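# Unlock the blender lid's filler cap and set it down

## Task

Twist the small filler cap that sits locked in the blender lid counter-clockwise until it stops, then lift it out and place it on the table. At the end the jar must stand upright on its base, nothing may stay in place only because the robot holds it, and the hand must have released everything and moved away.

## Robot and tools

ROBOT. A single six-joint arm carrying a right five-fingered hand. Everything is steered through the hand point, a spot 0.05 m in front of the palm where index pad and thumb tip meet in a pinch. Its own axes: +z runs along the straightened fingers (fingertips lie 0.06 to 0.07 m beyond it), +y points out of the palm, +x points across the palm toward the little finger. On the little-finger side a wrist bracket sticks out (0.03 m past the point along +y, 0.11 m across the palm) and can collide with things.

SCENE FRAME. Metres, origin on the table top under the arm's base, +z up, +y to the left when facing along +x. Results report the hand point position and orientation (quaternion w,x,y,z) in this frame; the printed position can be a little off at long reach. Counter-clockwise seen from above means a positive turn about scene +z; with the fingers pointing down (hand +z down) that is a negative rz in hand axes.

execute_actions. Argument actions: a list of up to 15 actions. Each action is a list of up to 15 rows; each row is one control step (1/30 s), and if fewer than 15 rows are given the final row repeats, so an action always lasts 0.5 s. A row is 14 numbers, each in [-1, 1], in this order: dx, dy, dz, rx, ry, rz, little, ring, middle, index, thumb_bend, thumb_turn, force_limit, speed. The first six are an offset, not a pose: a displacement of the hand point from where it was measured at the start of that action, expressed in the hand point's own axes; every row is counted from that same start, not from the row before. 1.0 equals 0.6 m for dx, dy, dz and 180 degrees for rx, ry, rz, which together form one rotation vector. The six motor numbers are absolute targets: +1 open or straight, -1 closed; for thumb_turn -1 puts the thumb in front of the palm facing the fingers, +1 beside it. A pinch is roughly index -0.22, thumb_bend -0.75, thumb_turn -0.57. force_limit runs linearly from about 0 N at -1 to 10 N at +1 of fingertip force (15 N for the two thumb motors) and only stops closing motion. speed runs from nearly still at -1 to full at +1 (a whole finger travel in 0.6 s); use -0.9 or lower for a gentle grip. Each control step the commanded pose is clipped to 100 mm and 16 degrees from the measured pose, so large offsets take several actions. An empty list just returns state and images.

move. Argument target: one row in the same 14-number layout; its first six numbers are an offset from the pose in the latest result that showed one, in hand-point axes, same scale. The hand follows a straight path. speed: m/s, 0.002 to 0.5 (default 0.25); turning limited to twice that in rad/s. stop_force: optional, newtons, 9 to 40; the path ends when push against the motion rises that much, then the hand backs off two steps and holds. Use it only with slow, non-rotating moves; leave it out when moving away from a surface. blocking=false returns after 0.5 s while the arm keeps going (not allowed with stop_force); then use wait or stop before other motion. The move line reports the ending (done, contact, held, off_target, moving, fault) and limits such as paced or held.

wait: seconds 0 to 10; the arm keeps its last command. stop: brakes a running move. zoom_image: camera is cam_high, cam_low or cam_wrist, region [x0, y0, x1, y1] in image pixels from the top-left, at most 504 by 504. show_instructions: shows the reference image. finished_scene: scene number; ends the scene for good.

RESULT LINES. Hand target is where the controller now drives the hand point. hand_measured, hand_stopped_by (moving, target, force, stalled, fault) and hand_load_n list six values in motor order little, ring, middle, index, thumb_bend, thumb_turn. Loads near zero on all fingers mean the grip was lost. Wrist force and torque are in hand-point axes, noisy (offset up to about 4 N), saturating near 50 N. Step readings mark HELD where a row was held back; pose unreachable means the clearance check altered the command.

GRIPPING. Motors move only when their target changes by 0.01 or more, then lock. To squeeze harder, raise force_limit and send a target further closed than measured; to release, send a target more open than measured. Set the thumb turn before reaching the object.

AVOID. Joint torque limits (wrist joints only 24.3 N m) or any outside force of 150 N cause a 10 s stop. The arm is stiff: aiming even slightly past a firm contact can fault, and faster touches hit harder. Holding loads heats motors; a brake stop comes at 85 C. Do not drop, slam or shove things, tip the jar, or push anything off the table. Loose objects may occasionally be nudged by outside disturbances.

Each tool is called after ">>>" by a JSON object that holds its "name" and its "arguments".

## Session

>>> {"name": "execute_actions", "arguments": {"actions": []}}

Scene clock: 0.00 s.
end_effector_position=(+0.5486, -0.0814, +0.1625) hand_measured=(+1.000, +1.000, +1.000, +1.000, +1.000, +1.000) hand_load_n=(+0.0, +0.0, +0.0, +0.0, +0.0, +0.0) hand_stopped_by=(target, target, target, target, target, target) hand_force_limit=0.00 hand_speed=-0.80 end_effector_quat_wxyz=(+0.735, -0.660, -0.015, -0.155) end_effector_velocity=(+0.000, -0.000, +0.000) end_effector_angular_velocity=(-0.001, -0.000, -0.000)
Joint positions: [-0.811 -0.656  1.726  2.689  0.936 -1.061]
Joint velocities: [-0.001 -0.    -0.    -0.    -0.     0.   ]
Wrist force (N, on the end effector, along its own x y z axes, offset not removed): no reading
Wrist torque (N m, same axes, about the end effector's origin, offset not removed): no reading
Hand target: +0.549, -0.081, +0.163; +0.735, -0.660, -0.015, -0.155
camera_calibration (this result's frames):
cam_wrist: T_world_to_cam=[[0.167052, 0.0999888, -0.980865, 0.0761965], [-0.926979, -0.322964, -0.190797, 0.51845], [-0.335861, 0.941115, 0.0387358, 0.388772], [0, 0, 0, 1]] pos_world=[0.598437, -0.206057, 0.158598]

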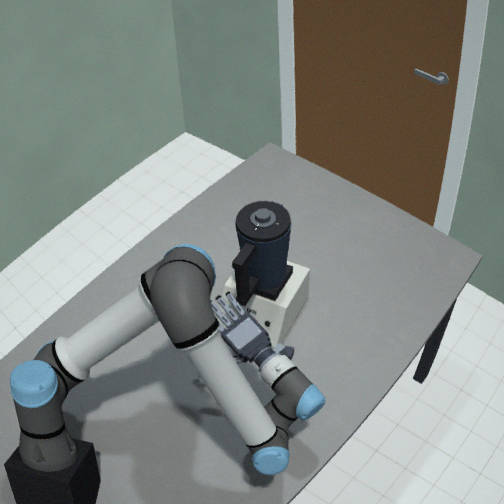

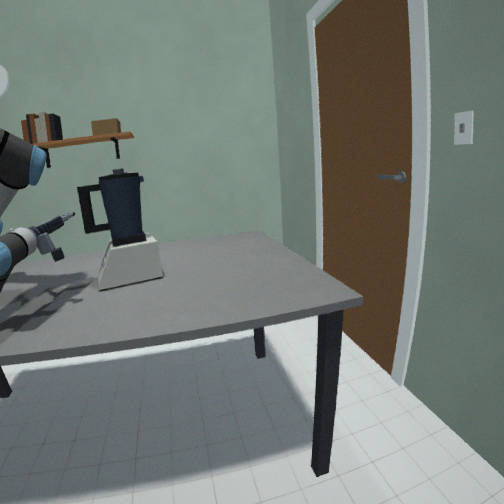

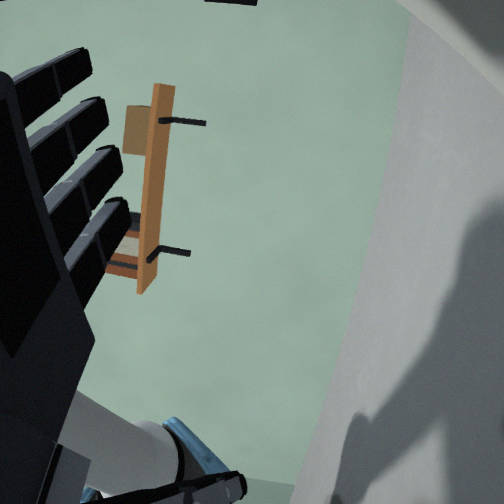

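>>> {"name": "move", "arguments": {"target": [0.113,-0.483,-0.02,0,0,0,-1,-1,0.6,0.6,0.6,-0.8,1,0.8], "speed": 0.3}}

Scene clock: 28.03 s.
end_effector_position=(+0.5398, -0.1307, +0.4558) hand_measured=(-1.000, -1.000, +0.600, +0.600, +0.600, -0.800) hand_load_n=(+0.0, +0.0, +0.0, +0.0, +0.0, +0.0) hand_stopped_by=(target, target, target, target, target, target) hand_force_limit=1.00 hand_speed=0.80 end_effector_quat_wxyz=(+0.735, -0.660, -0.015, -0.154) end_effector_velocity=(+0.000, -0.001, +0.002) end_effector_angular_velocity=(-0.000, -0.000, +0.000)
Joint positions: [-1.118 -1.038  1.642  3.063  1.194 -0.872]
Joint velocities: [-0.001 -0.    -0.004  0.004  0.001  0.001]
Wrist force (N, on the end effector, along its own x y z axes, offset not removed): [2.4 3.0 -1.9]
Wrist torque (N m, same axes, about the end effector's origin, offset not removed): [0.45 -0.36 0.52]
Hand target: +0.540, -0.131, +0.456; +0.735, -0.660, -0.015, -0.154
Off the commanded pose: 0.001 m, 0 deg.
move: done
camera_calibration (this result's frames):
cam_wrist: T_world_to_cam=[[0.166766, 0.1, -0.980912, 0.370499], [-0.927115, -0.322736, -0.190521, 0.550311], [-0.335628, 0.941191, 0.0388905, 0.420695], [0, 0, 0, 1]] pos_world=[0.589612, -0.255399, 0.451912]

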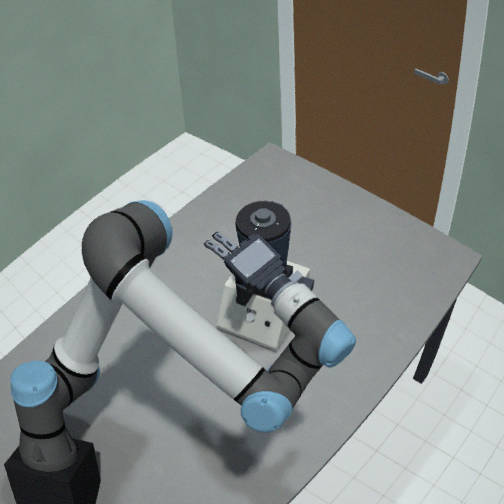

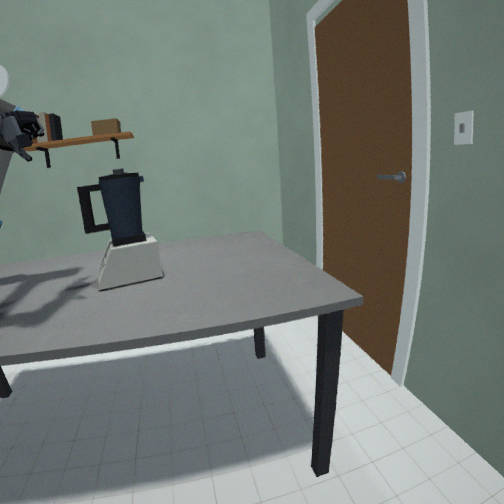

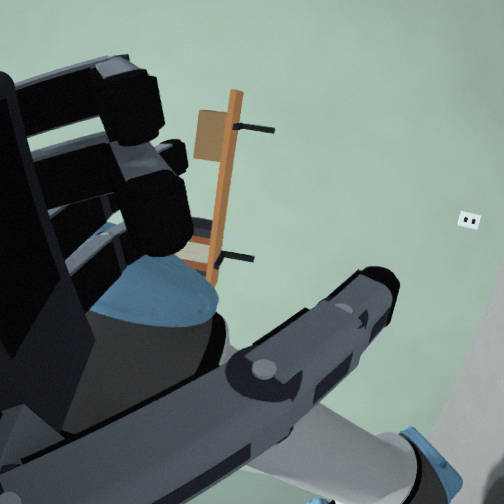

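>>> {"name": "move", "arguments": {"target": [0.247,0.089,0.233,-0.350,0.343,-0.284,-1,-1,0.6,0.6,0.6,-0.8,1,0.8], "speed": 0.25}}

Scene clock: 37.97 s.
end_effector_position=(+0.7188, -0.0204, +0.4559) hand_measured=(-1.000, -1.000, +0.600, +0.600, +0.600, -0.800) hand_load_n=(+0.0, +0.0, +0.0, +0.0, +0.0, +0.0) hand_stopped_by=(target, target, target, target, target, target) hand_force_limit=1.00 hand_speed=0.80 end_effector_quat_wxyz=(-0.094, +0.691, -0.152, +0.701) end_effector_velocity=(+0.001, +0.000, +0.001) end_effector_angular_velocity=(-0.002, -0.002, -0.008)
Joint positions: [-0.716 -2.012  1.87   5.926  1.    -3.717]
Joint velocities: [ 0.009  0.002 -0.006  0.01   0.016 -0.009]
Wrist force (N, on the end effector, along its own x y z axes, offset not removed): [-0.2 3.5 0.0]
Wrist torque (N m, same axes, about the end effector's origin, offset not removed): [0.64 0.00 0.29]
Hand target: +0.719, -0.020, +0.456; -0.093, +0.691, -0.152, +0.701
Off the commanded pose: 0.001 m, 0 deg.
move: done
camera_calibration (this result's frames):
cam_wrist: T_world_to_cam=[[-0.0729038, -0.904582, -0.42002, 0.225762], [-0.476234, 0.401601, -0.782252, 0.712366], [0.876291, 0.142999, -0.460071, -0.283025], [0, 0, 0, 1]] pos_world=[0.603724, -0.0413944, 0.521863]

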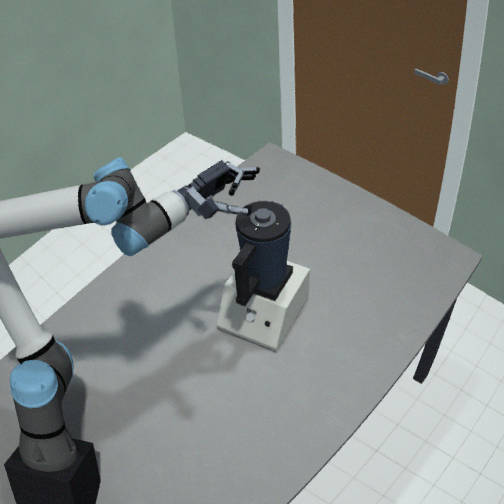

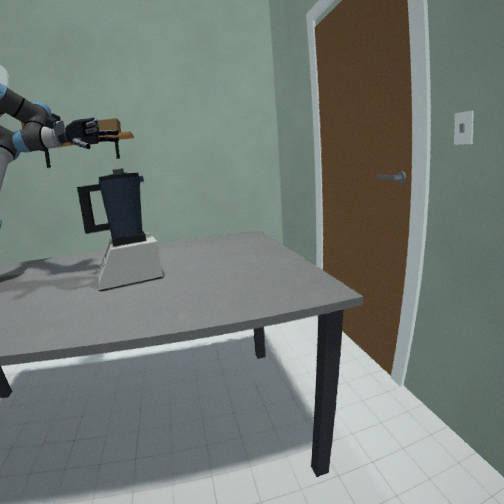

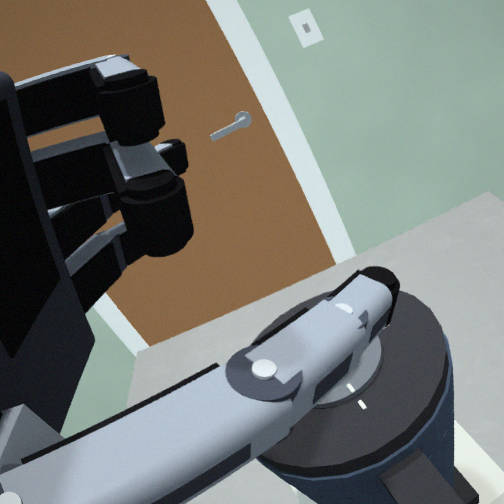

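>>> {"name": "move", "arguments": {"target": [-0.0805,0.003,0.108,-0.1567,0.057,0,-1,-1,0.6,0.6,0.6,-0.8,1,0.8], "speed": 0.2}}

Scene clock: 42.80 s.
end_effector_position=(+0.7847, -0.0111, +0.4102) hand_measured=(-1.000, -1.000, +0.600, +0.600, +0.600, -0.800) hand_load_n=(+0.0, +0.0, +0.0, +0.0, +0.0, +0.0) hand_stopped_by=(target, target, target, target, target, target) hand_force_limit=1.00 hand_speed=0.80 end_effector_quat_wxyz=(+0.090, +0.628, -0.326, +0.701) end_effector_velocity=(+0.001, +0.000, +0.000) end_effector_angular_velocity=(+0.000, -0.000, -0.008)
Joint positions: [-0.175 -1.622  1.42   6.279  1.969 -3.932]
Joint velocities: [ 0.005  0.007 -0.012  0.008  0.012  0.   ]
Wrist force (N, on the end effector, along its own x y z axes, offset not removed): [1.7 3.5 0.9]
Wrist torque (N m, same axes, about the end effector's origin, offset not removed): [0.53 -0.29 0.32]
Hand target: +0.785, -0.011, +0.410; +0.091, +0.628, -0.326, +0.701
Off the commanded pose: 0.000 m, 0 deg.
move: done
camera_calibration (this result's frames):
cam_wrist: T_world_to_cam=[[-0.515103, -0.74693, -0.420434, 0.568651], [-0.212229, 0.586385, -0.781736, 0.498951], [0.830438, -0.313447, -0.460569, -0.332013], [0, 0, 0, 1]] pos_world=[0.674522, 0.0280968, 0.476214]

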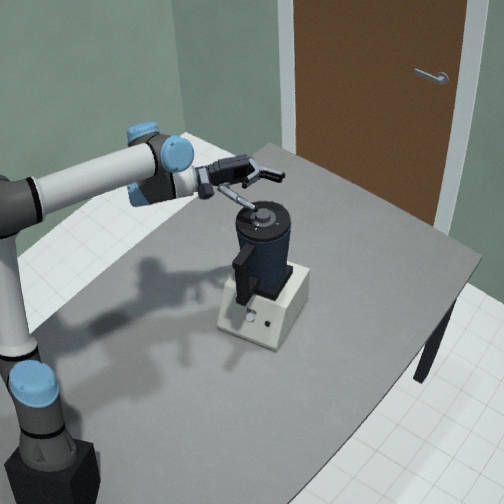

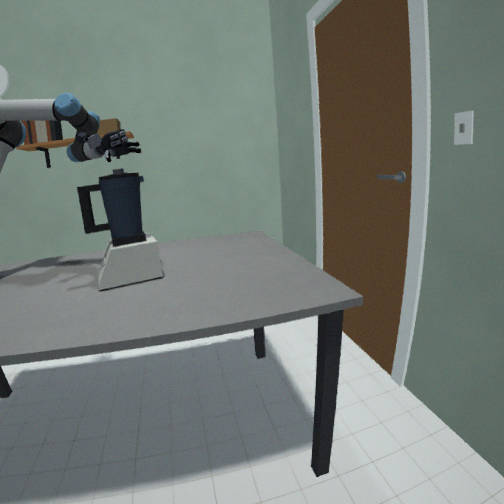

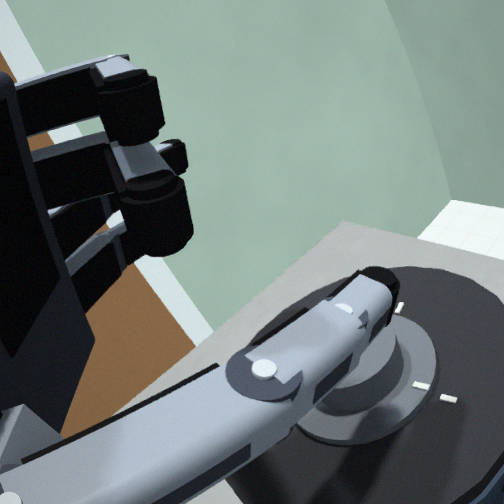

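>>> {"name": "move", "arguments": {"target": [-0.094,0.034,0,0,0,0,-1,-1,0.6,0.6,0.6,-0.8,1,0.8], "speed": 0.06, "stop_force": 12}}

Scene clock: 45.47 s.
end_effector_position=(+0.7847, -0.0109, +0.3665) hand_measured=(-1.000, -1.000, +0.600, +0.600, +0.598, -0.866) hand_load_n=(+0.0, +0.0, +0.0, +0.0, -1.5, -3.0) hand_stopped_by=(target, target, target, target, target, target) hand_force_limit=1.00 hand_speed=0.80 end_effector_quat_wxyz=(+0.090, +0.628, -0.326, +0.701) end_effector_velocity=(+0.001, +0.000, +0.003) end_effector_angular_velocity=(-0.000, -0.003, +0.001)
Joint positions: [-0.132 -1.587  1.483  6.178  2.011 -3.941]
Joint velocities: [-0.002 -0.002 -0.004  0.004 -0.001  0.001]
Wrist force (N, on the end effector, along its own x y z axes, offset not removed): [1.3 4.5 2.1]
Wrist torque (N m, same axes, about the end effector's origin, offset not removed): [0.80 0.07 0.25]
Hand target: +0.785, -0.011, +0.367; +0.090, +0.628, -0.326, +0.701
Off the commanded pose: 0.016 m, 0 deg.
move: contact
camera_calibration (this result's frames):
cam_wrist: T_world_to_cam=[[-0.515485, -0.746651, -0.420461, 0.550743], [-0.212337, 0.586676, -0.781488, 0.464716], [0.830173, -0.313566, -0.460965, -0.351678], [0, 0, 0, 1]] pos_world=[0.67453, 0.0283007, 0.432626]

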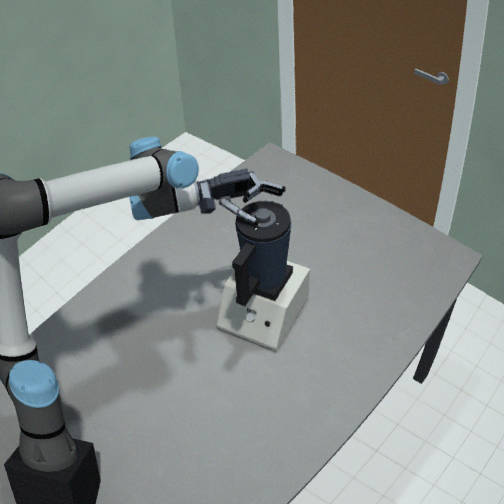

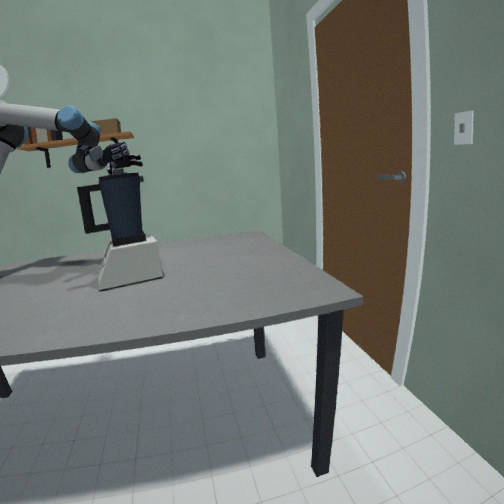

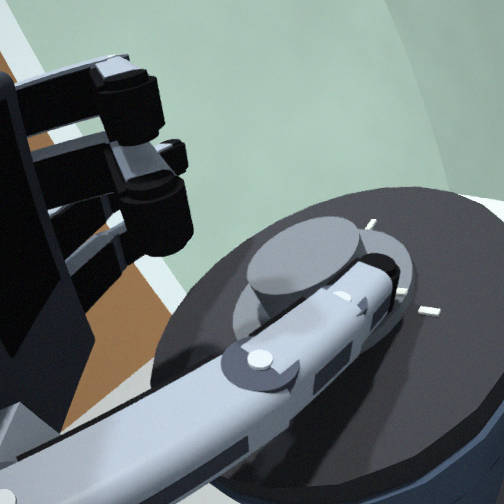

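>>> {"name": "move", "arguments": {"target": [0.0115,0.017,-0.013,0,0,0,-1,-1,0.6,0.6,0.6,-0.8,1,0.8], "speed": 0.08}}

>>> {"name": "move", "arguments": {"target": [-0.035,0.013,0,0,0,0,-1,-1,0.6,0.6,0.6,-0.8,1,0.8], "speed": 0.04, "stop_force": 12}}

Scene clock: 49.90 s.
end_effector_position=(+0.7716, -0.0162, +0.3695) hand_measured=(-1.000, -1.000, +0.600, +0.600, +0.600, -0.866) hand_load_n=(+0.0, +0.0, +0.0, +0.0, +0.0, +0.0) hand_stopped_by=(target, target, target, target, target, target) hand_force_limit=1.00 hand_speed=0.80 end_effector_quat_wxyz=(+0.091, +0.628, -0.326, +0.701) end_effector_velocity=(-0.002, -0.001, +0.001) end_effector_angular_velocity=(-0.001, -0.000, -0.000)
Joint positions: [-0.152 -1.62   1.527  6.17   1.992 -3.937]
Joint velocities: [-0.003 -0.005  0.006 -0.002 -0.002 -0.   ]
Wrist force (N, on the end effector, along its own x y z axes, offset not removed): [-0.5 3.9 0.5]
Wrist torque (N m, same axes, about the end effector's origin, offset not removed): [0.60 -0.02 0.12]
Hand target: +0.771, -0.016, +0.370; +0.091, +0.628, -0.326, +0.701
Off the commanded pose: 0.000 m, 0 deg.
move: done
camera_calibration (this result's frames):
cam_wrist: T_world_to_cam=[[-0.515518, -0.746642, -0.420438, 0.54131], [-0.212335, 0.58667, -0.781494, 0.467342], [0.830154, -0.3136, -0.460976, -0.341105], [0, 0, 0, 1]] pos_world=[0.661457, 0.0230189, 0.435571]

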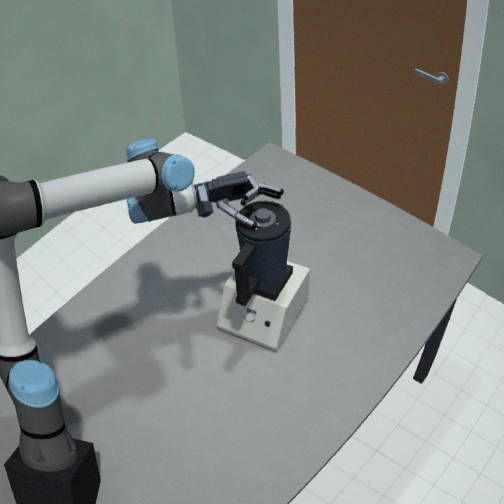

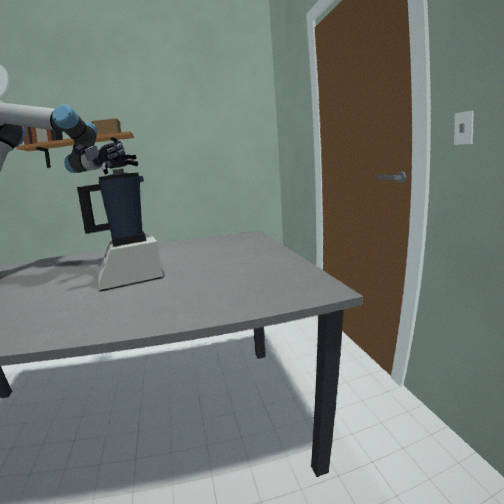

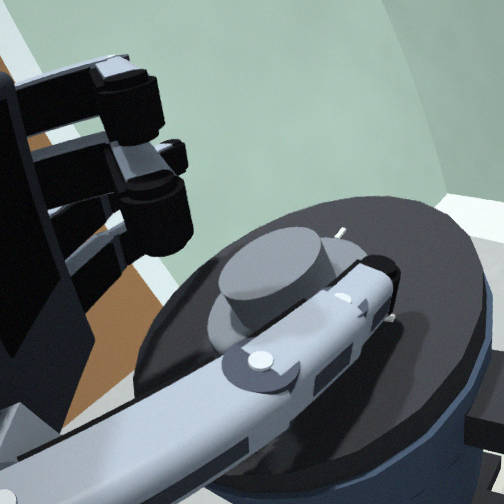

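Scene clock: 50.70 s.
end_effector_position=(+0.7715, -0.0163, +0.3602) hand_measured=(-1.000, -1.000, +0.600, +0.600, +0.598, -0.868) hand_load_n=(+0.0, +0.0, +0.0, +0.0, -2.0, -15.5) hand_stopped_by=(target, target, target, target, target, target) hand_force_limit=1.00 hand_speed=0.80 end_effector_quat_wxyz=(+0.091, +0.628, -0.326, +0.701) end_effector_velocity=(+0.000, +0.000, +0.002) end_effector_angular_velocity=(+0.000, -0.002, +0.000)
Joint positions: [-0.143 -1.612  1.539  6.148  2.    -3.939]
Joint velocities: [-0.002 -0.002 -0.003  0.004 -0.001  0.001]
Wrist force (N, on the end effector, along its own x y z axes, offset not removed): [12.6 5.4 3.4]
Wrist torque (N m, same axes, about the end effector's origin, offset not removed): [0.77 -0.35 0.00]
Hand target: +0.772, -0.016, +0.361; +0.090, +0.628, -0.326, +0.701
Off the commanded pose: 0.013 m, 0 deg.
move: contact
camera_calibration (this result's frames):
cam_wrist: T_world_to_cam=[[-0.515616, -0.746582, -0.420422, 0.537403], [-0.21238, 0.586727, -0.781438, 0.460126], [0.830081, -0.313633, -0.461085, -0.345212], [0, 0, 0, 1]] pos_world=[0.661369, 0.0229777, 0.426324]

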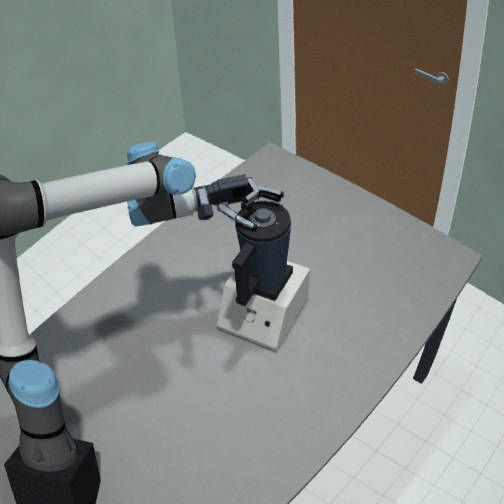

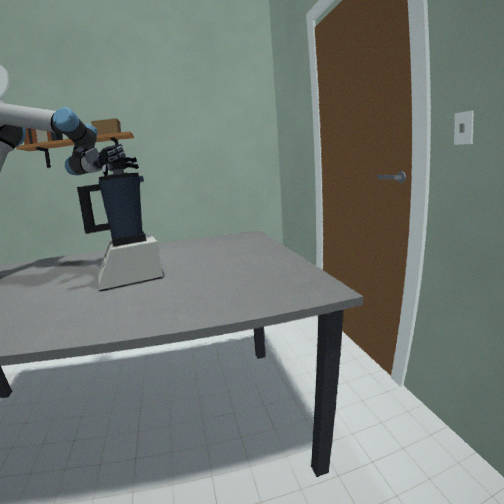

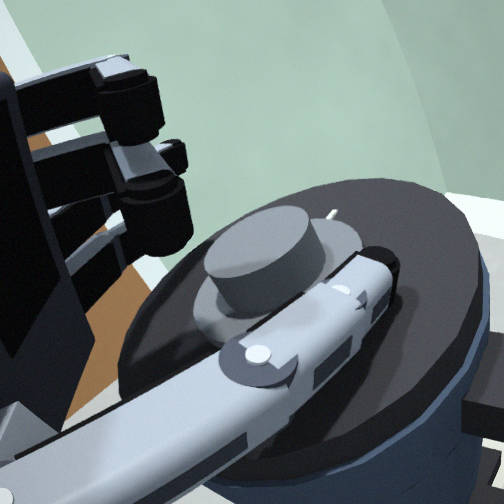

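>>> {"name": "move", "arguments": {"target": [0.0093,0.011,0,0,0,0,-1,-1,0.6,0.6,0.6,-0.96,1,0.8], "speed": 0.08}}

>>> {"name": "move", "arguments": {"target": [-0.025,0.009,0,0,0,0,-1,-1,0.6,0.6,0.6,-0.96,1,0.8], "speed": 0.03, "stop_force": 12}}

Scene clock: 53.90 s.
end_effector_position=(+0.7670, -0.0228, +0.3631) hand_measured=(-1.000, -1.000, +0.600, +0.600, +0.600, -0.960) hand_load_n=(+0.0, +0.0, +0.0, +0.0, +0.0, +0.0) hand_stopped_by=(target, target, target, target, target, target) hand_force_limit=1.00 hand_speed=0.80 end_effector_quat_wxyz=(+0.091, +0.628, -0.326, +0.701) end_effector_velocity=(-0.001, -0.002, +0.000) end_effector_angular_velocity=(+0.001, +0.001, +0.000)
Joint positions: [-0.163 -1.625  1.555  6.148  1.981 -3.935]
Joint velocities: [-0.005 -0.003  0.004 -0.    -0.006  0.002]
Wrist force (N, on the end effector, along its own x y z axes, offset not removed): [0.3 1.6 1.9]
Wrist torque (N m, same axes, about the end effector's origin, offset not removed): [0.23 -0.07 0.39]
Hand target: +0.767, -0.023, +0.363; +0.091, +0.628, -0.326, +0.701
Off the commanded pose: 0.000 m, 0 deg.
move: done
camera_calibration (this result's frames):
cam_wrist: T_world_to_cam=[[-0.515635, -0.746582, -0.4204, 0.531434], [-0.212369, 0.586711, -0.781453, 0.465255], [0.830072, -0.313665, -0.46108, -0.342146], [0, 0, 0, 1]] pos_world=[0.656838, 0.0164694, 0.429233]

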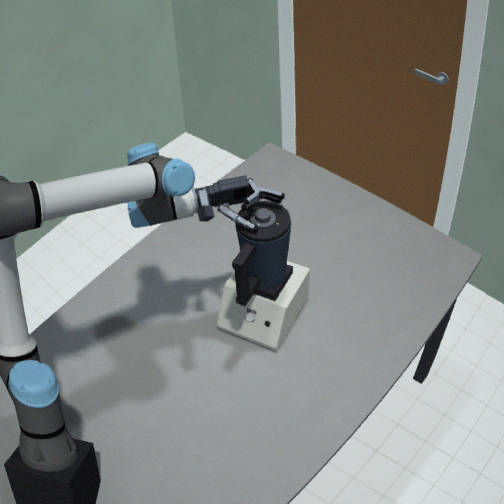

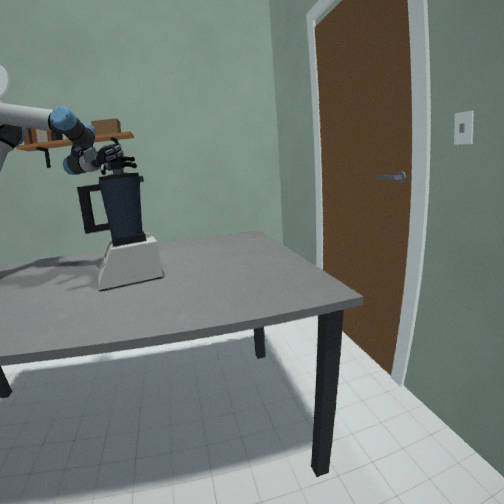

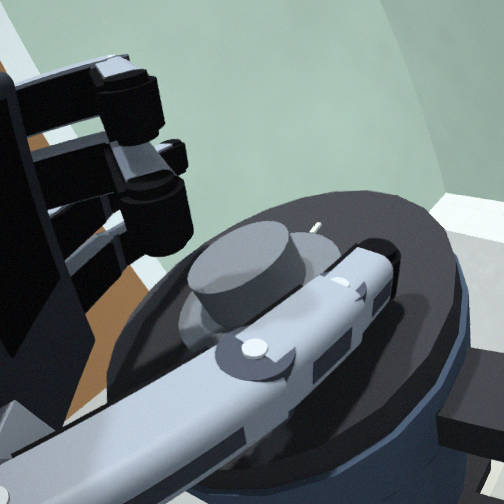

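Scene clock: 54.67 s.
end_effector_position=(+0.7669, -0.0228, +0.3560) hand_measured=(-1.000, -1.000, +0.600, +0.600, +0.598, -0.962) hand_load_n=(+0.0, +0.0, +0.0, +0.0, -2.5, -10.0) hand_stopped_by=(target, target, target, target, target, target) hand_force_limit=1.00 hand_speed=0.80 end_effector_quat_wxyz=(+0.091, +0.628, -0.326, +0.700) end_effector_velocity=(+0.000, +0.000, +0.003) end_effector_angular_velocity=(-0.000, -0.002, +0.000)
Joint positions: [-0.156 -1.618  1.564  6.131  1.988 -3.936]
Joint velocities: [-0.001 -0.002 -0.003  0.004 -0.001  0.   ]
Wrist force (N, on the end effector, along its own x y z axes, offset not removed): [8.7 -2.3 -0.8]
Wrist torque (N m, same axes, about the end effector's origin, offset not removed): [0.25 -0.26 0.18]
Hand target: +0.767, -0.023, +0.356; +0.091, +0.628, -0.326, +0.701
Off the commanded pose: 0.009 m, 0 deg.
move: contact
camera_calibration (this result's frames):
cam_wrist: T_world_to_cam=[[-0.515749, -0.746528, -0.420356, 0.528506], [-0.212485, 0.586775, -0.781374, 0.459733], [0.829972, -0.313673, -0.461254, -0.345231], [0, 0, 0, 1]] pos_world=[0.656794, 0.016495, 0.422145]

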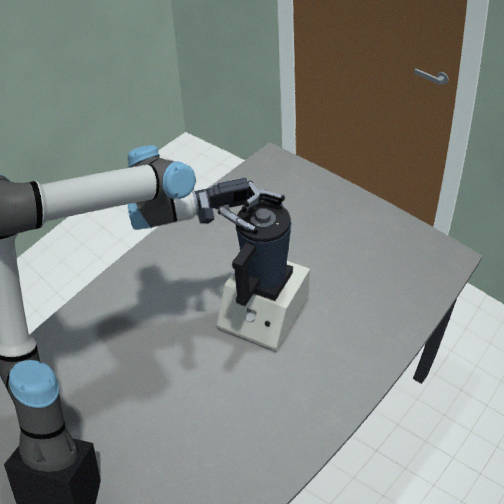

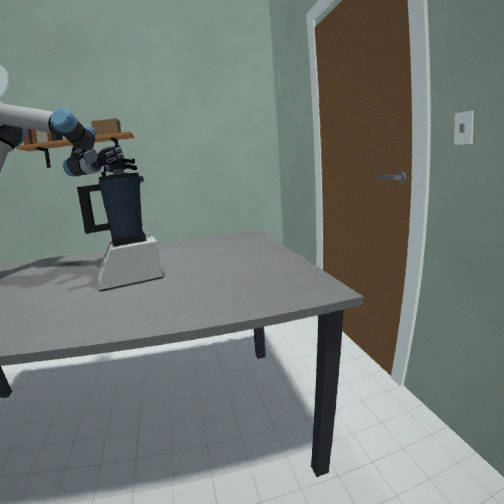

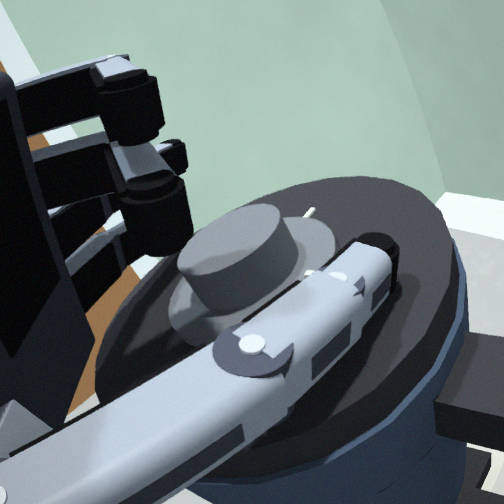

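>>> {"name": "execute_actions", "arguments": {"actions": [[[0.004,-0.0015,0,0,0,0,-1,-1,0.6,-0.6,0.6,-0.96,1,0.3]],[[0,0,0,0,0,0,-1,-1,0.6,-0.6,-0.5,-0.96,1,0.3]],[[0,0,0,0,0,0,-1,-1,0.6,-0.6,-0.5,-0.96,1,0.3]],[[0,0,0,0,0,0,-1,-1,0.6,-0.6,-0.5,-0.96,1,0.3]],[[0,0,0,0,0,0,-1,-1,0.6,-0.6,-0.5,-0.96,1,0.3]],[[0,0,0,0,0,0,-1,-1,0.6,-0.9,-0.9,-0.96,1,0.3]],[[0,0,0,0,0,0,-1,-1,0.6,-0.9,-0.9,-0.96,1,0.3]]]}}

Scene clock: 61.53 s.
end_effector_position=(+0.7670, -0.0227, +0.3587) hand_measured=(-1.000, -1.000, +0.600, +0.072, -0.224, -0.960) hand_load_n=(+0.0, +0.0, +0.0, +16.0, +15.0, +1.0) hand_stopped_by=(target, target, target, force, force, target) hand_force_limit=1.00 hand_speed=0.30 end_effector_quat_wxyz=(+0.091, +0.628, -0.326, +0.701) end_effector_velocity=(+0.000, -0.000, -0.000) end_effector_angular_velocity=(-0.000, +0.001, +0.000)
Joint positions: [-0.158 -1.621  1.56   6.137  1.986 -3.936]
Joint velocities: [ 0.     0.001 -0.     0.    -0.    -0.001]
Wrist force (N, on the end effector, along its own x y z axes, offset not removed): [11.5 2.5 2.9]
Wrist torque (N m, same axes, about the end effector's origin, offset not removed): [1.02 0.56 0.37]
Hand target: +0.767, -0.023, +0.359; +0.091, +0.628, -0.326, +0.701
Off the commanded pose: 0.000 m, 0 deg.
Step readings (end_effector_position; steps 1 to 15: 1st action; 16 to 30: 2nd action; 31 to 45: 3rd action; 46 to 60: 4th action; 61 to 75: 5th action; 76 to 90: 6th action; 91 to 105: 7th action):
0: (+0.7670, -0.0227, +0.3564)
1: (+0.7670, -0.0227, +0.3564)
2: (+0.7670, -0.0228, +0.3568)
4: (+0.7670, -0.0228, +0.3576)
8: (+0.7670, -0.0228, +0.3583)
15: (+0.7670, -0.0227, +0.3587)
16: (+0.7670, -0.0227, +0.3587)
17: (+0.7670, -0.0227, +0.3587)
19: (+0.7670, -0.0227, +0.3587)
23: (+0.7670, -0.0227, +0.3587)
30: (+0.7670, -0.0227, +0.3587)
31: (+0.7670, -0.0227, +0.3587)
32: (+0.7670, -0.0227, +0.3587)
34: (+0.7670, -0.0227, +0.3587)
38: (+0.7670, -0.0227, +0.3587)
45: (+0.7670, -0.0227, +0.3587)
46: (+0.7670, -0.0227, +0.3587)
47: (+0.7670, -0.0227, +0.3587)
49: (+0.7670, -0.0227, +0.3587)
53: (+0.7670, -0.0227, +0.3587)
60: (+0.7670, -0.0227, +0.3587)
61: (+0.7670, -0.0227, +0.3587)
62: (+0.7670, -0.0227, +0.3587)
64: (+0.7670, -0.0227, +0.3587)
68: (+0.7670, -0.0227, +0.3587)
75: (+0.7670, -0.0227, +0.3587)
76: (+0.7670, -0.0227, +0.3587)
77: (+0.7670, -0.0227, +0.3587)
79: (+0.7670, -0.0227, +0.3587)
83: (+0.7670, -0.0227, +0.3587)
90: (+0.7670, -0.0227, +0.3587)
91: (+0.7670, -0.0227, +0.3587)
92: (+0.7670, -0.0227, +0.3587)
94: (+0.7670, -0.0227, +0.3587)
98: (+0.7670, -0.0227, +0.3587)
105: end_effector_position above
camera_calibration (this result's frames):
cam_wrist: T_world_to_cam=[[-0.515627, -0.746572, -0.420428, 0.529625], [-0.212322, 0.586717, -0.781462, 0.461737], [0.830089, -0.313677, -0.461041, -0.3442], [0, 0, 0, 1]] pos_world=[0.656842, 0.0165271, 0.424808]

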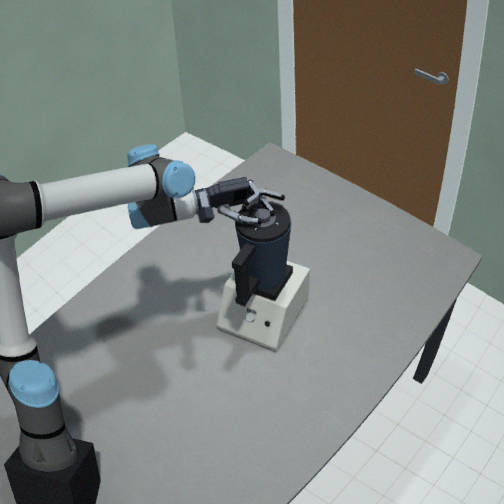

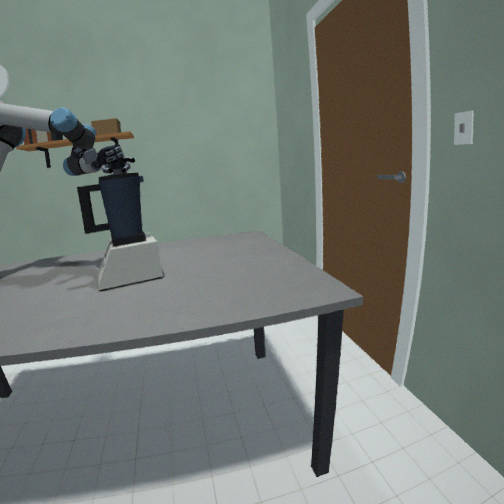

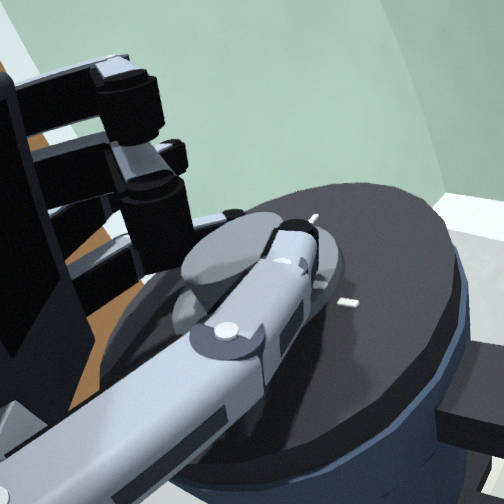

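>>> {"name": "move", "arguments": {"target": [0.004,0.011,0.0082,0.1044,-0.038,0,-1,-1,0.6,-0.9,-0.9,-0.96,1,0.3], "speed": 0.1}}

>>> {"name": "move", "arguments": {"target": [0.004,0.011,0.0082,0.1044,-0.038,0,-1,-1,0.6,-0.9,-0.9,-0.96,1,0.3], "speed": 0.1}}

>>> {"name": "move", "arguments": {"target": [0.004,0.011,0.0082,0.1044,-0.038,0,-1,-1,0.6,-0.9,-0.9,-0.96,1,0.3], "speed": 0.1}}

Scene clock: 67.10 s.
end_effector_position=(+0.7669, -0.0312, +0.3587) hand_measured=(-1.000, -1.000, +0.600, +0.070, -0.232, -0.960) hand_load_n=(+0.0, +0.0, +0.0, +4.0, +0.0, +0.0) hand_stopped_by=(target, target, target, force, force, target) hand_force_limit=1.00 hand_speed=0.30 end_effector_quat_wxyz=(-0.032, +0.675, -0.212, +0.706) end_effector_velocity=(+0.000, +0.000, +0.001) end_effector_angular_velocity=(+0.000, -0.001, +0.012)
Joint positions: [-0.383 -1.757  1.804  5.886  1.455 -3.896]
Joint velocities: [-0.008 -0.003  0.006 -0.009 -0.017  0.004]
Wrist force (N, on the end effector, along its own x y z axes, offset not removed): [16.4 -9.3 2.6]
Wrist torque (N m, same axes, about the end effector's origin, offset not removed): [0.59 0.10 0.53]
Hand target: +0.767, -0.031, +0.359; -0.033, +0.675, -0.212, +0.706
Off the commanded pose: 0.000 m, 0 deg.
move: done
camera_calibration (this result's frames):
cam_wrist: T_world_to_cam=[[-0.229744, -0.877763, -0.420417, 0.299919], [-0.399173, 0.478951, -0.781836, 0.606687], [0.887625, -0.0118029, -0.460415, -0.381739], [0, 0, 0, 1]] pos_world=[0.649919, -0.0318215, 0.424662]

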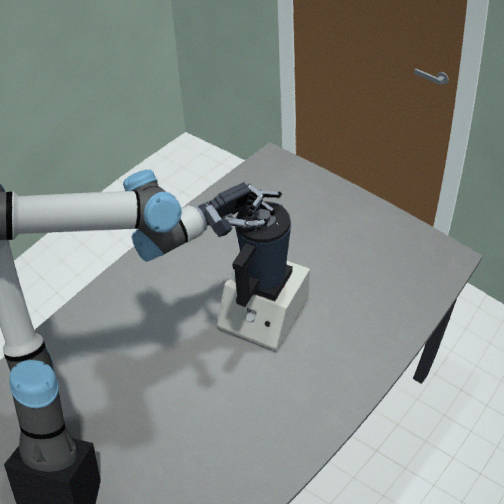

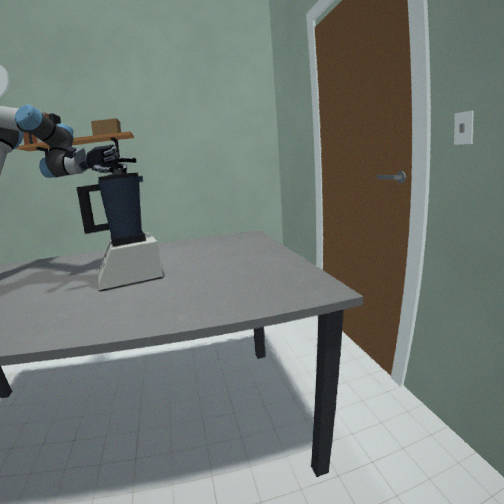

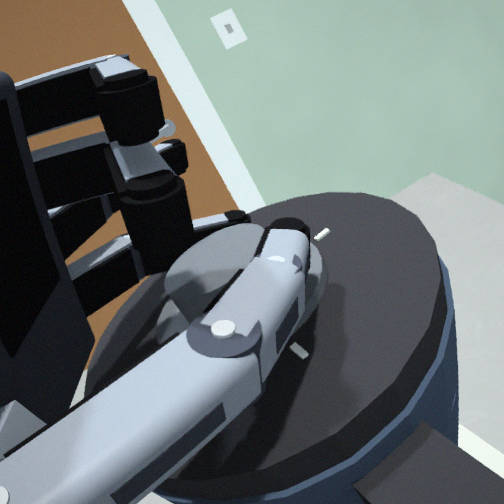

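Scene clock: 69.20 s.
end_effector_position=(+0.7697, -0.0392, +0.3585) hand_measured=(-1.000, -1.000, +0.600, +0.070, -0.232, -0.960) hand_load_n=(+0.0, +0.0, +0.0, +6.0, +0.0, +0.0) hand_stopped_by=(target, target, target, force, force, target) hand_force_limit=1.00 hand_speed=0.30 end_effector_quat_wxyz=(-0.154, +0.702, -0.092, +0.690) end_effector_velocity=(+0.000, +0.000, +0.000) end_effector_angular_velocity=(+0.000, -0.001, +0.013)
Joint positions: [-0.611 -1.78   1.942  5.533  0.952 -3.712]
Joint velocities: [-0.006  0.001  0.003 -0.018 -0.014  0.01 ]
Wrist force (N, on the end effector, along its own x y z axes, offset not removed): [20.1 -10.3 7.7]
Wrist torque (N m, same axes, about the end effector's origin, offset not removed): [0.59 0.18 0.38]
Hand target: +0.770, -0.039, +0.358; -0.154, +0.702, -0.091, +0.690
Off the commanded pose: 0.000 m, 0 deg.
move: done
camera_calibration (this result's frames):
cam_wrist: T_world_to_cam=[[0.0833392, -0.903594, -0.420206, 0.0513942], [-0.538385, 0.314009, -0.78201, 0.712246], [0.838568, 0.291404, -0.460312, -0.334798], [0, 0, 0, 1]] pos_world=[0.659931, -0.0796507, 0.424469]

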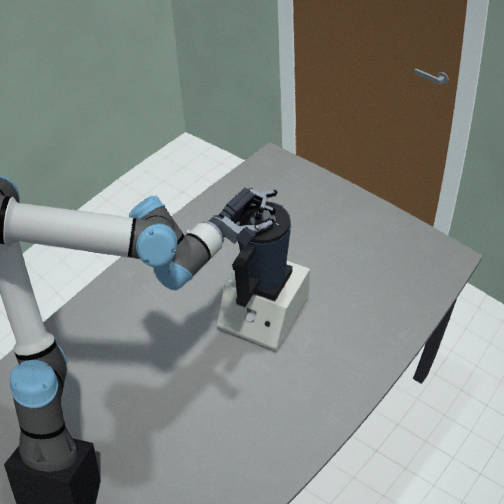

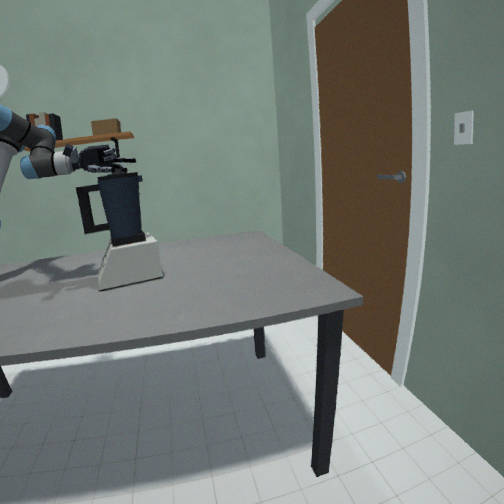

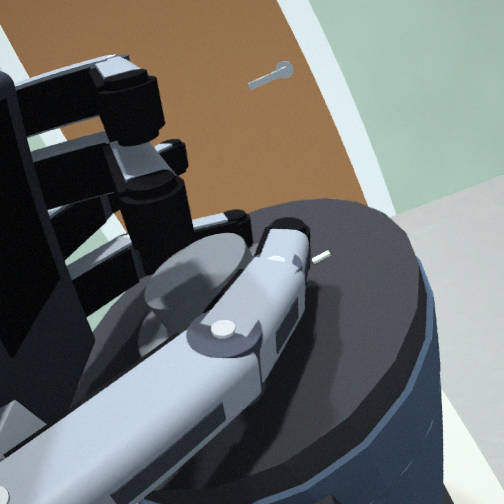

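Scene clock: 71.33 s.
end_effector_position=(+0.7751, -0.0458, +0.3582) hand_measured=(-1.000, -1.000, +0.600, +0.070, -0.232, -0.960) hand_load_n=(+0.0, +0.0, +0.0, +8.0, +0.0, +0.0) hand_stopped_by=(target, target, target, force, force, target) hand_force_limit=1.00 hand_speed=0.30 end_effector_quat_wxyz=(-0.271, +0.707, +0.031, +0.653) end_effector_velocity=(+0.000, -0.000, +0.001) end_effector_angular_velocity=(+0.001, -0.003, +0.011)
Joint positions: [-0.753 -1.684  2.012  4.887  0.62  -3.295]
Joint velocities: [-0.002  0.005  0.002 -0.029 -0.003  0.019]
Wrist force (N, on the end effector, along its own x y z axes, offset not removed): [32.9 -13.4 13.7]
Wrist torque (N m, same axes, about the end effector's origin, offset not removed): [0.49 0.64 0.81]
Hand target: +0.775, -0.046, +0.358; -0.271, +0.707, +0.031, +0.653
Off the commanded pose: 0.000 m, 0 deg.
move: done
camera_calibration (this result's frames):
cam_wrist: T_world_to_cam=[[0.386, -0.821302, -0.420079, -0.186052], [-0.613272, 0.111713, -0.781932, 0.765785], [0.689131, 0.559449, -0.46056, -0.209295], [0, 0, 0, 1]] pos_world=[0.685682, -0.121263, 0.424242]

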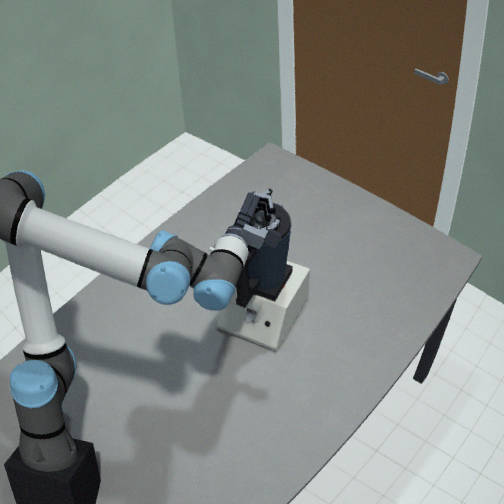

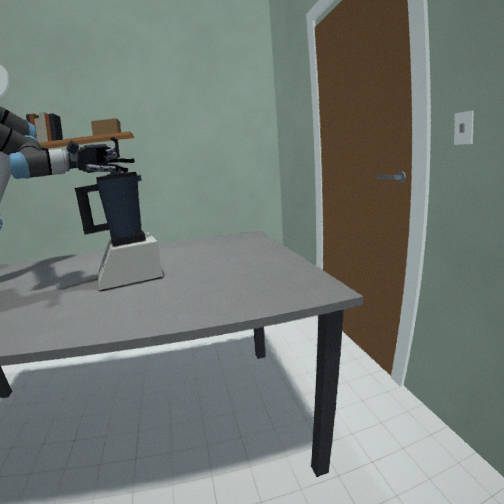

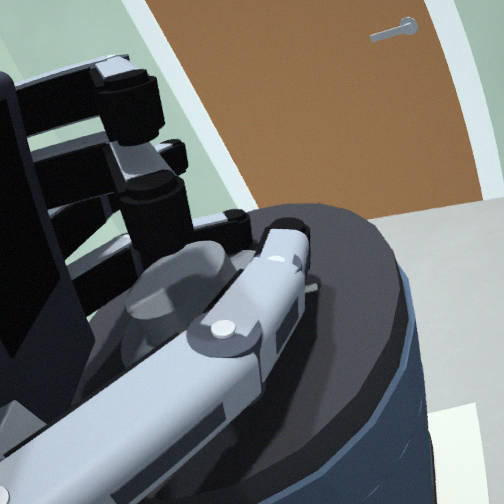

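>>> {"name": "move", "arguments": {"target": [0.08,-0.029,0,0,0,0,-1,-1,0.6,0.6,0.6,-0.96,1,0.8], "speed": 0.12}}

>>> {"name": "move", "arguments": {"target": [0,0,0,-0.3133,0.114,0,-1,-1,0.6,0.6,0.6,-0.96,1,0.8], "speed": 0.25}}

Scene clock: 74.83 s.
end_effector_position=(+0.7752, -0.0460, +0.4090) hand_measured=(-1.000, -1.000, +0.600, +0.600, +0.600, -0.960) hand_load_n=(+0.0, +0.0, +0.0, +0.0, +0.0, +0.0) hand_stopped_by=(target, target, target, target, target, target) hand_force_limit=1.00 hand_speed=0.80 end_effector_quat_wxyz=(-0.271, +0.707, +0.031, +0.653) end_effector_velocity=(+0.000, +0.000, +0.002) end_effector_angular_velocity=(-0.000, -0.001, +0.001)
Joint positions: [-0.817 -1.747  1.969  4.911  0.591 -3.194]
Joint velocities: [-0.003 -0.002 -0.002 -0.002 -0.001  0.005]
Wrist force (N, on the end effector, along its own x y z axes, offset not removed): [2.1 3.4 0.5]
Wrist torque (N m, same axes, about the end effector's origin, offset not removed): [0.46 -0.38 0.53]
Hand target: +0.775, -0.046, +0.409; -0.271, +0.707, +0.031, +0.653
Off the commanded pose: 0.000 m, 0 deg.
move: done
camera_calibration (this result's frames):
cam_wrist: T_world_to_cam=[[0.385715, -0.821407, -0.420136, -0.164666], [-0.61339, 0.111853, -0.781819, 0.805656], [0.689186, 0.559266, -0.4607, -0.18583], [0, 0, 0, 1]] pos_world=[0.685767, -0.121444, 0.475084]

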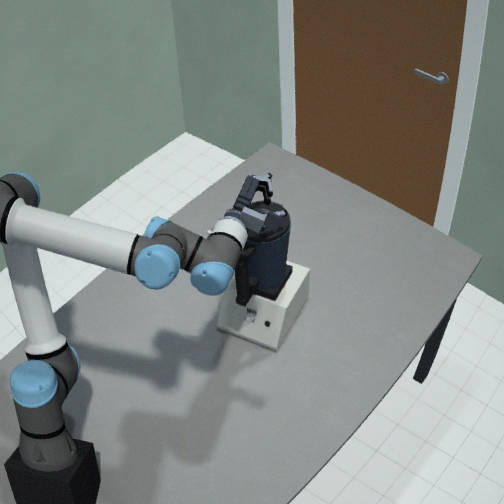

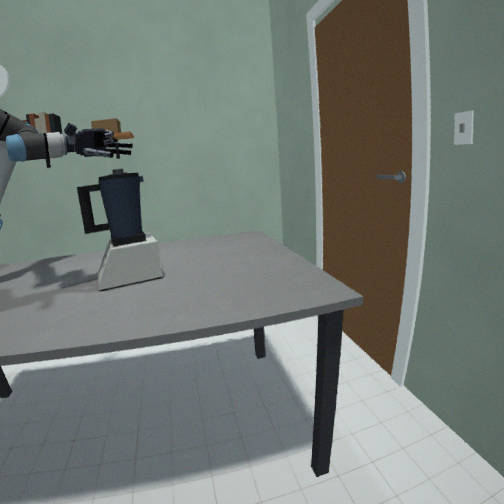

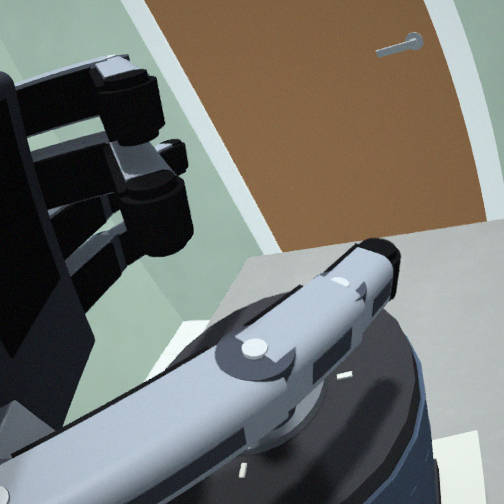

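Scene clock: 77.43 s.
end_effector_position=(+0.7755, -0.0460, +0.4094) hand_measured=(-1.000, -1.000, +0.600, +0.600, +0.600, -0.960) hand_load_n=(+0.0, +0.0, +0.0, +0.0, +0.0, +0.0) hand_stopped_by=(target, target, target, target, target, target) hand_force_limit=1.00 hand_speed=0.80 end_effector_quat_wxyz=(+0.092, +0.628, -0.326, +0.700) end_effector_velocity=(+0.000, -0.000, -0.000) end_effector_angular_velocity=(+0.001, +0.001, -0.010)
Joint positions: [-0.26  -1.643  1.476  6.253  1.888 -3.914]
Joint velocities: [ 0.005  0.006 -0.009  0.008  0.013  0.001]
Wrist force (N, on the end effector, along its own x y z axes, offset not removed): [-0.8 4.2 1.5]
Wrist torque (N m, same axes, about the end effector's origin, offset not removed): [0.53 0.14 0.34]
Hand target: +0.775, -0.046, +0.409; +0.092, +0.628, -0.327, +0.700
Off the commanded pose: 0.000 m, 0 deg.
move: done
camera_calibration (this result's frames):
cam_wrist: T_world_to_cam=[[-0.517871, -0.745402, -0.419745, 0.539433], [-0.211383, 0.586953, -0.781539, 0.516125], [0.828931, -0.316009, -0.461531, -0.334146], [0, 0, 0, 1]] pos_world=[0.665441, -0.00644049, 0.475576]

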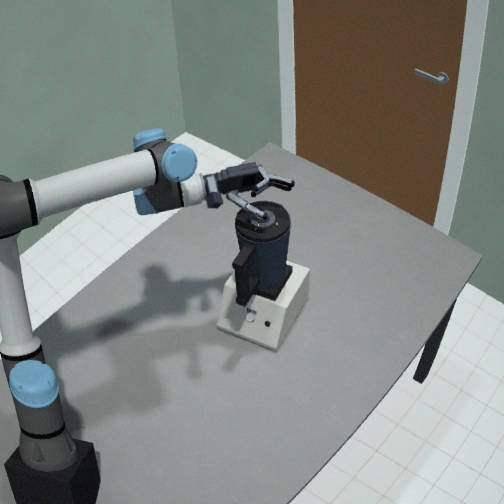

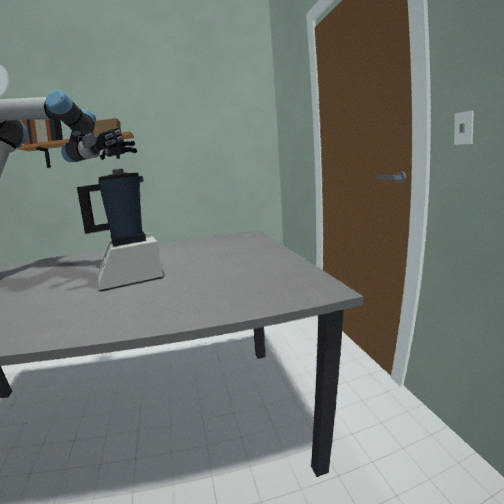

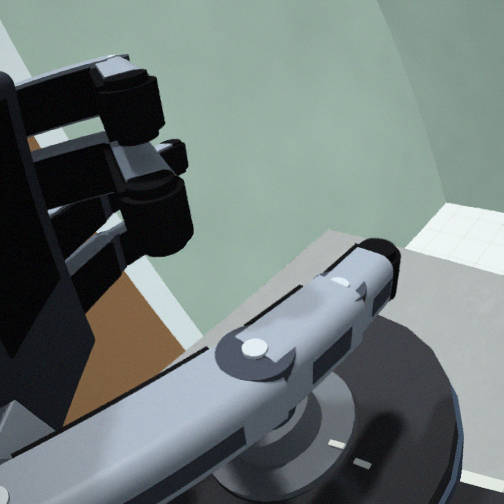

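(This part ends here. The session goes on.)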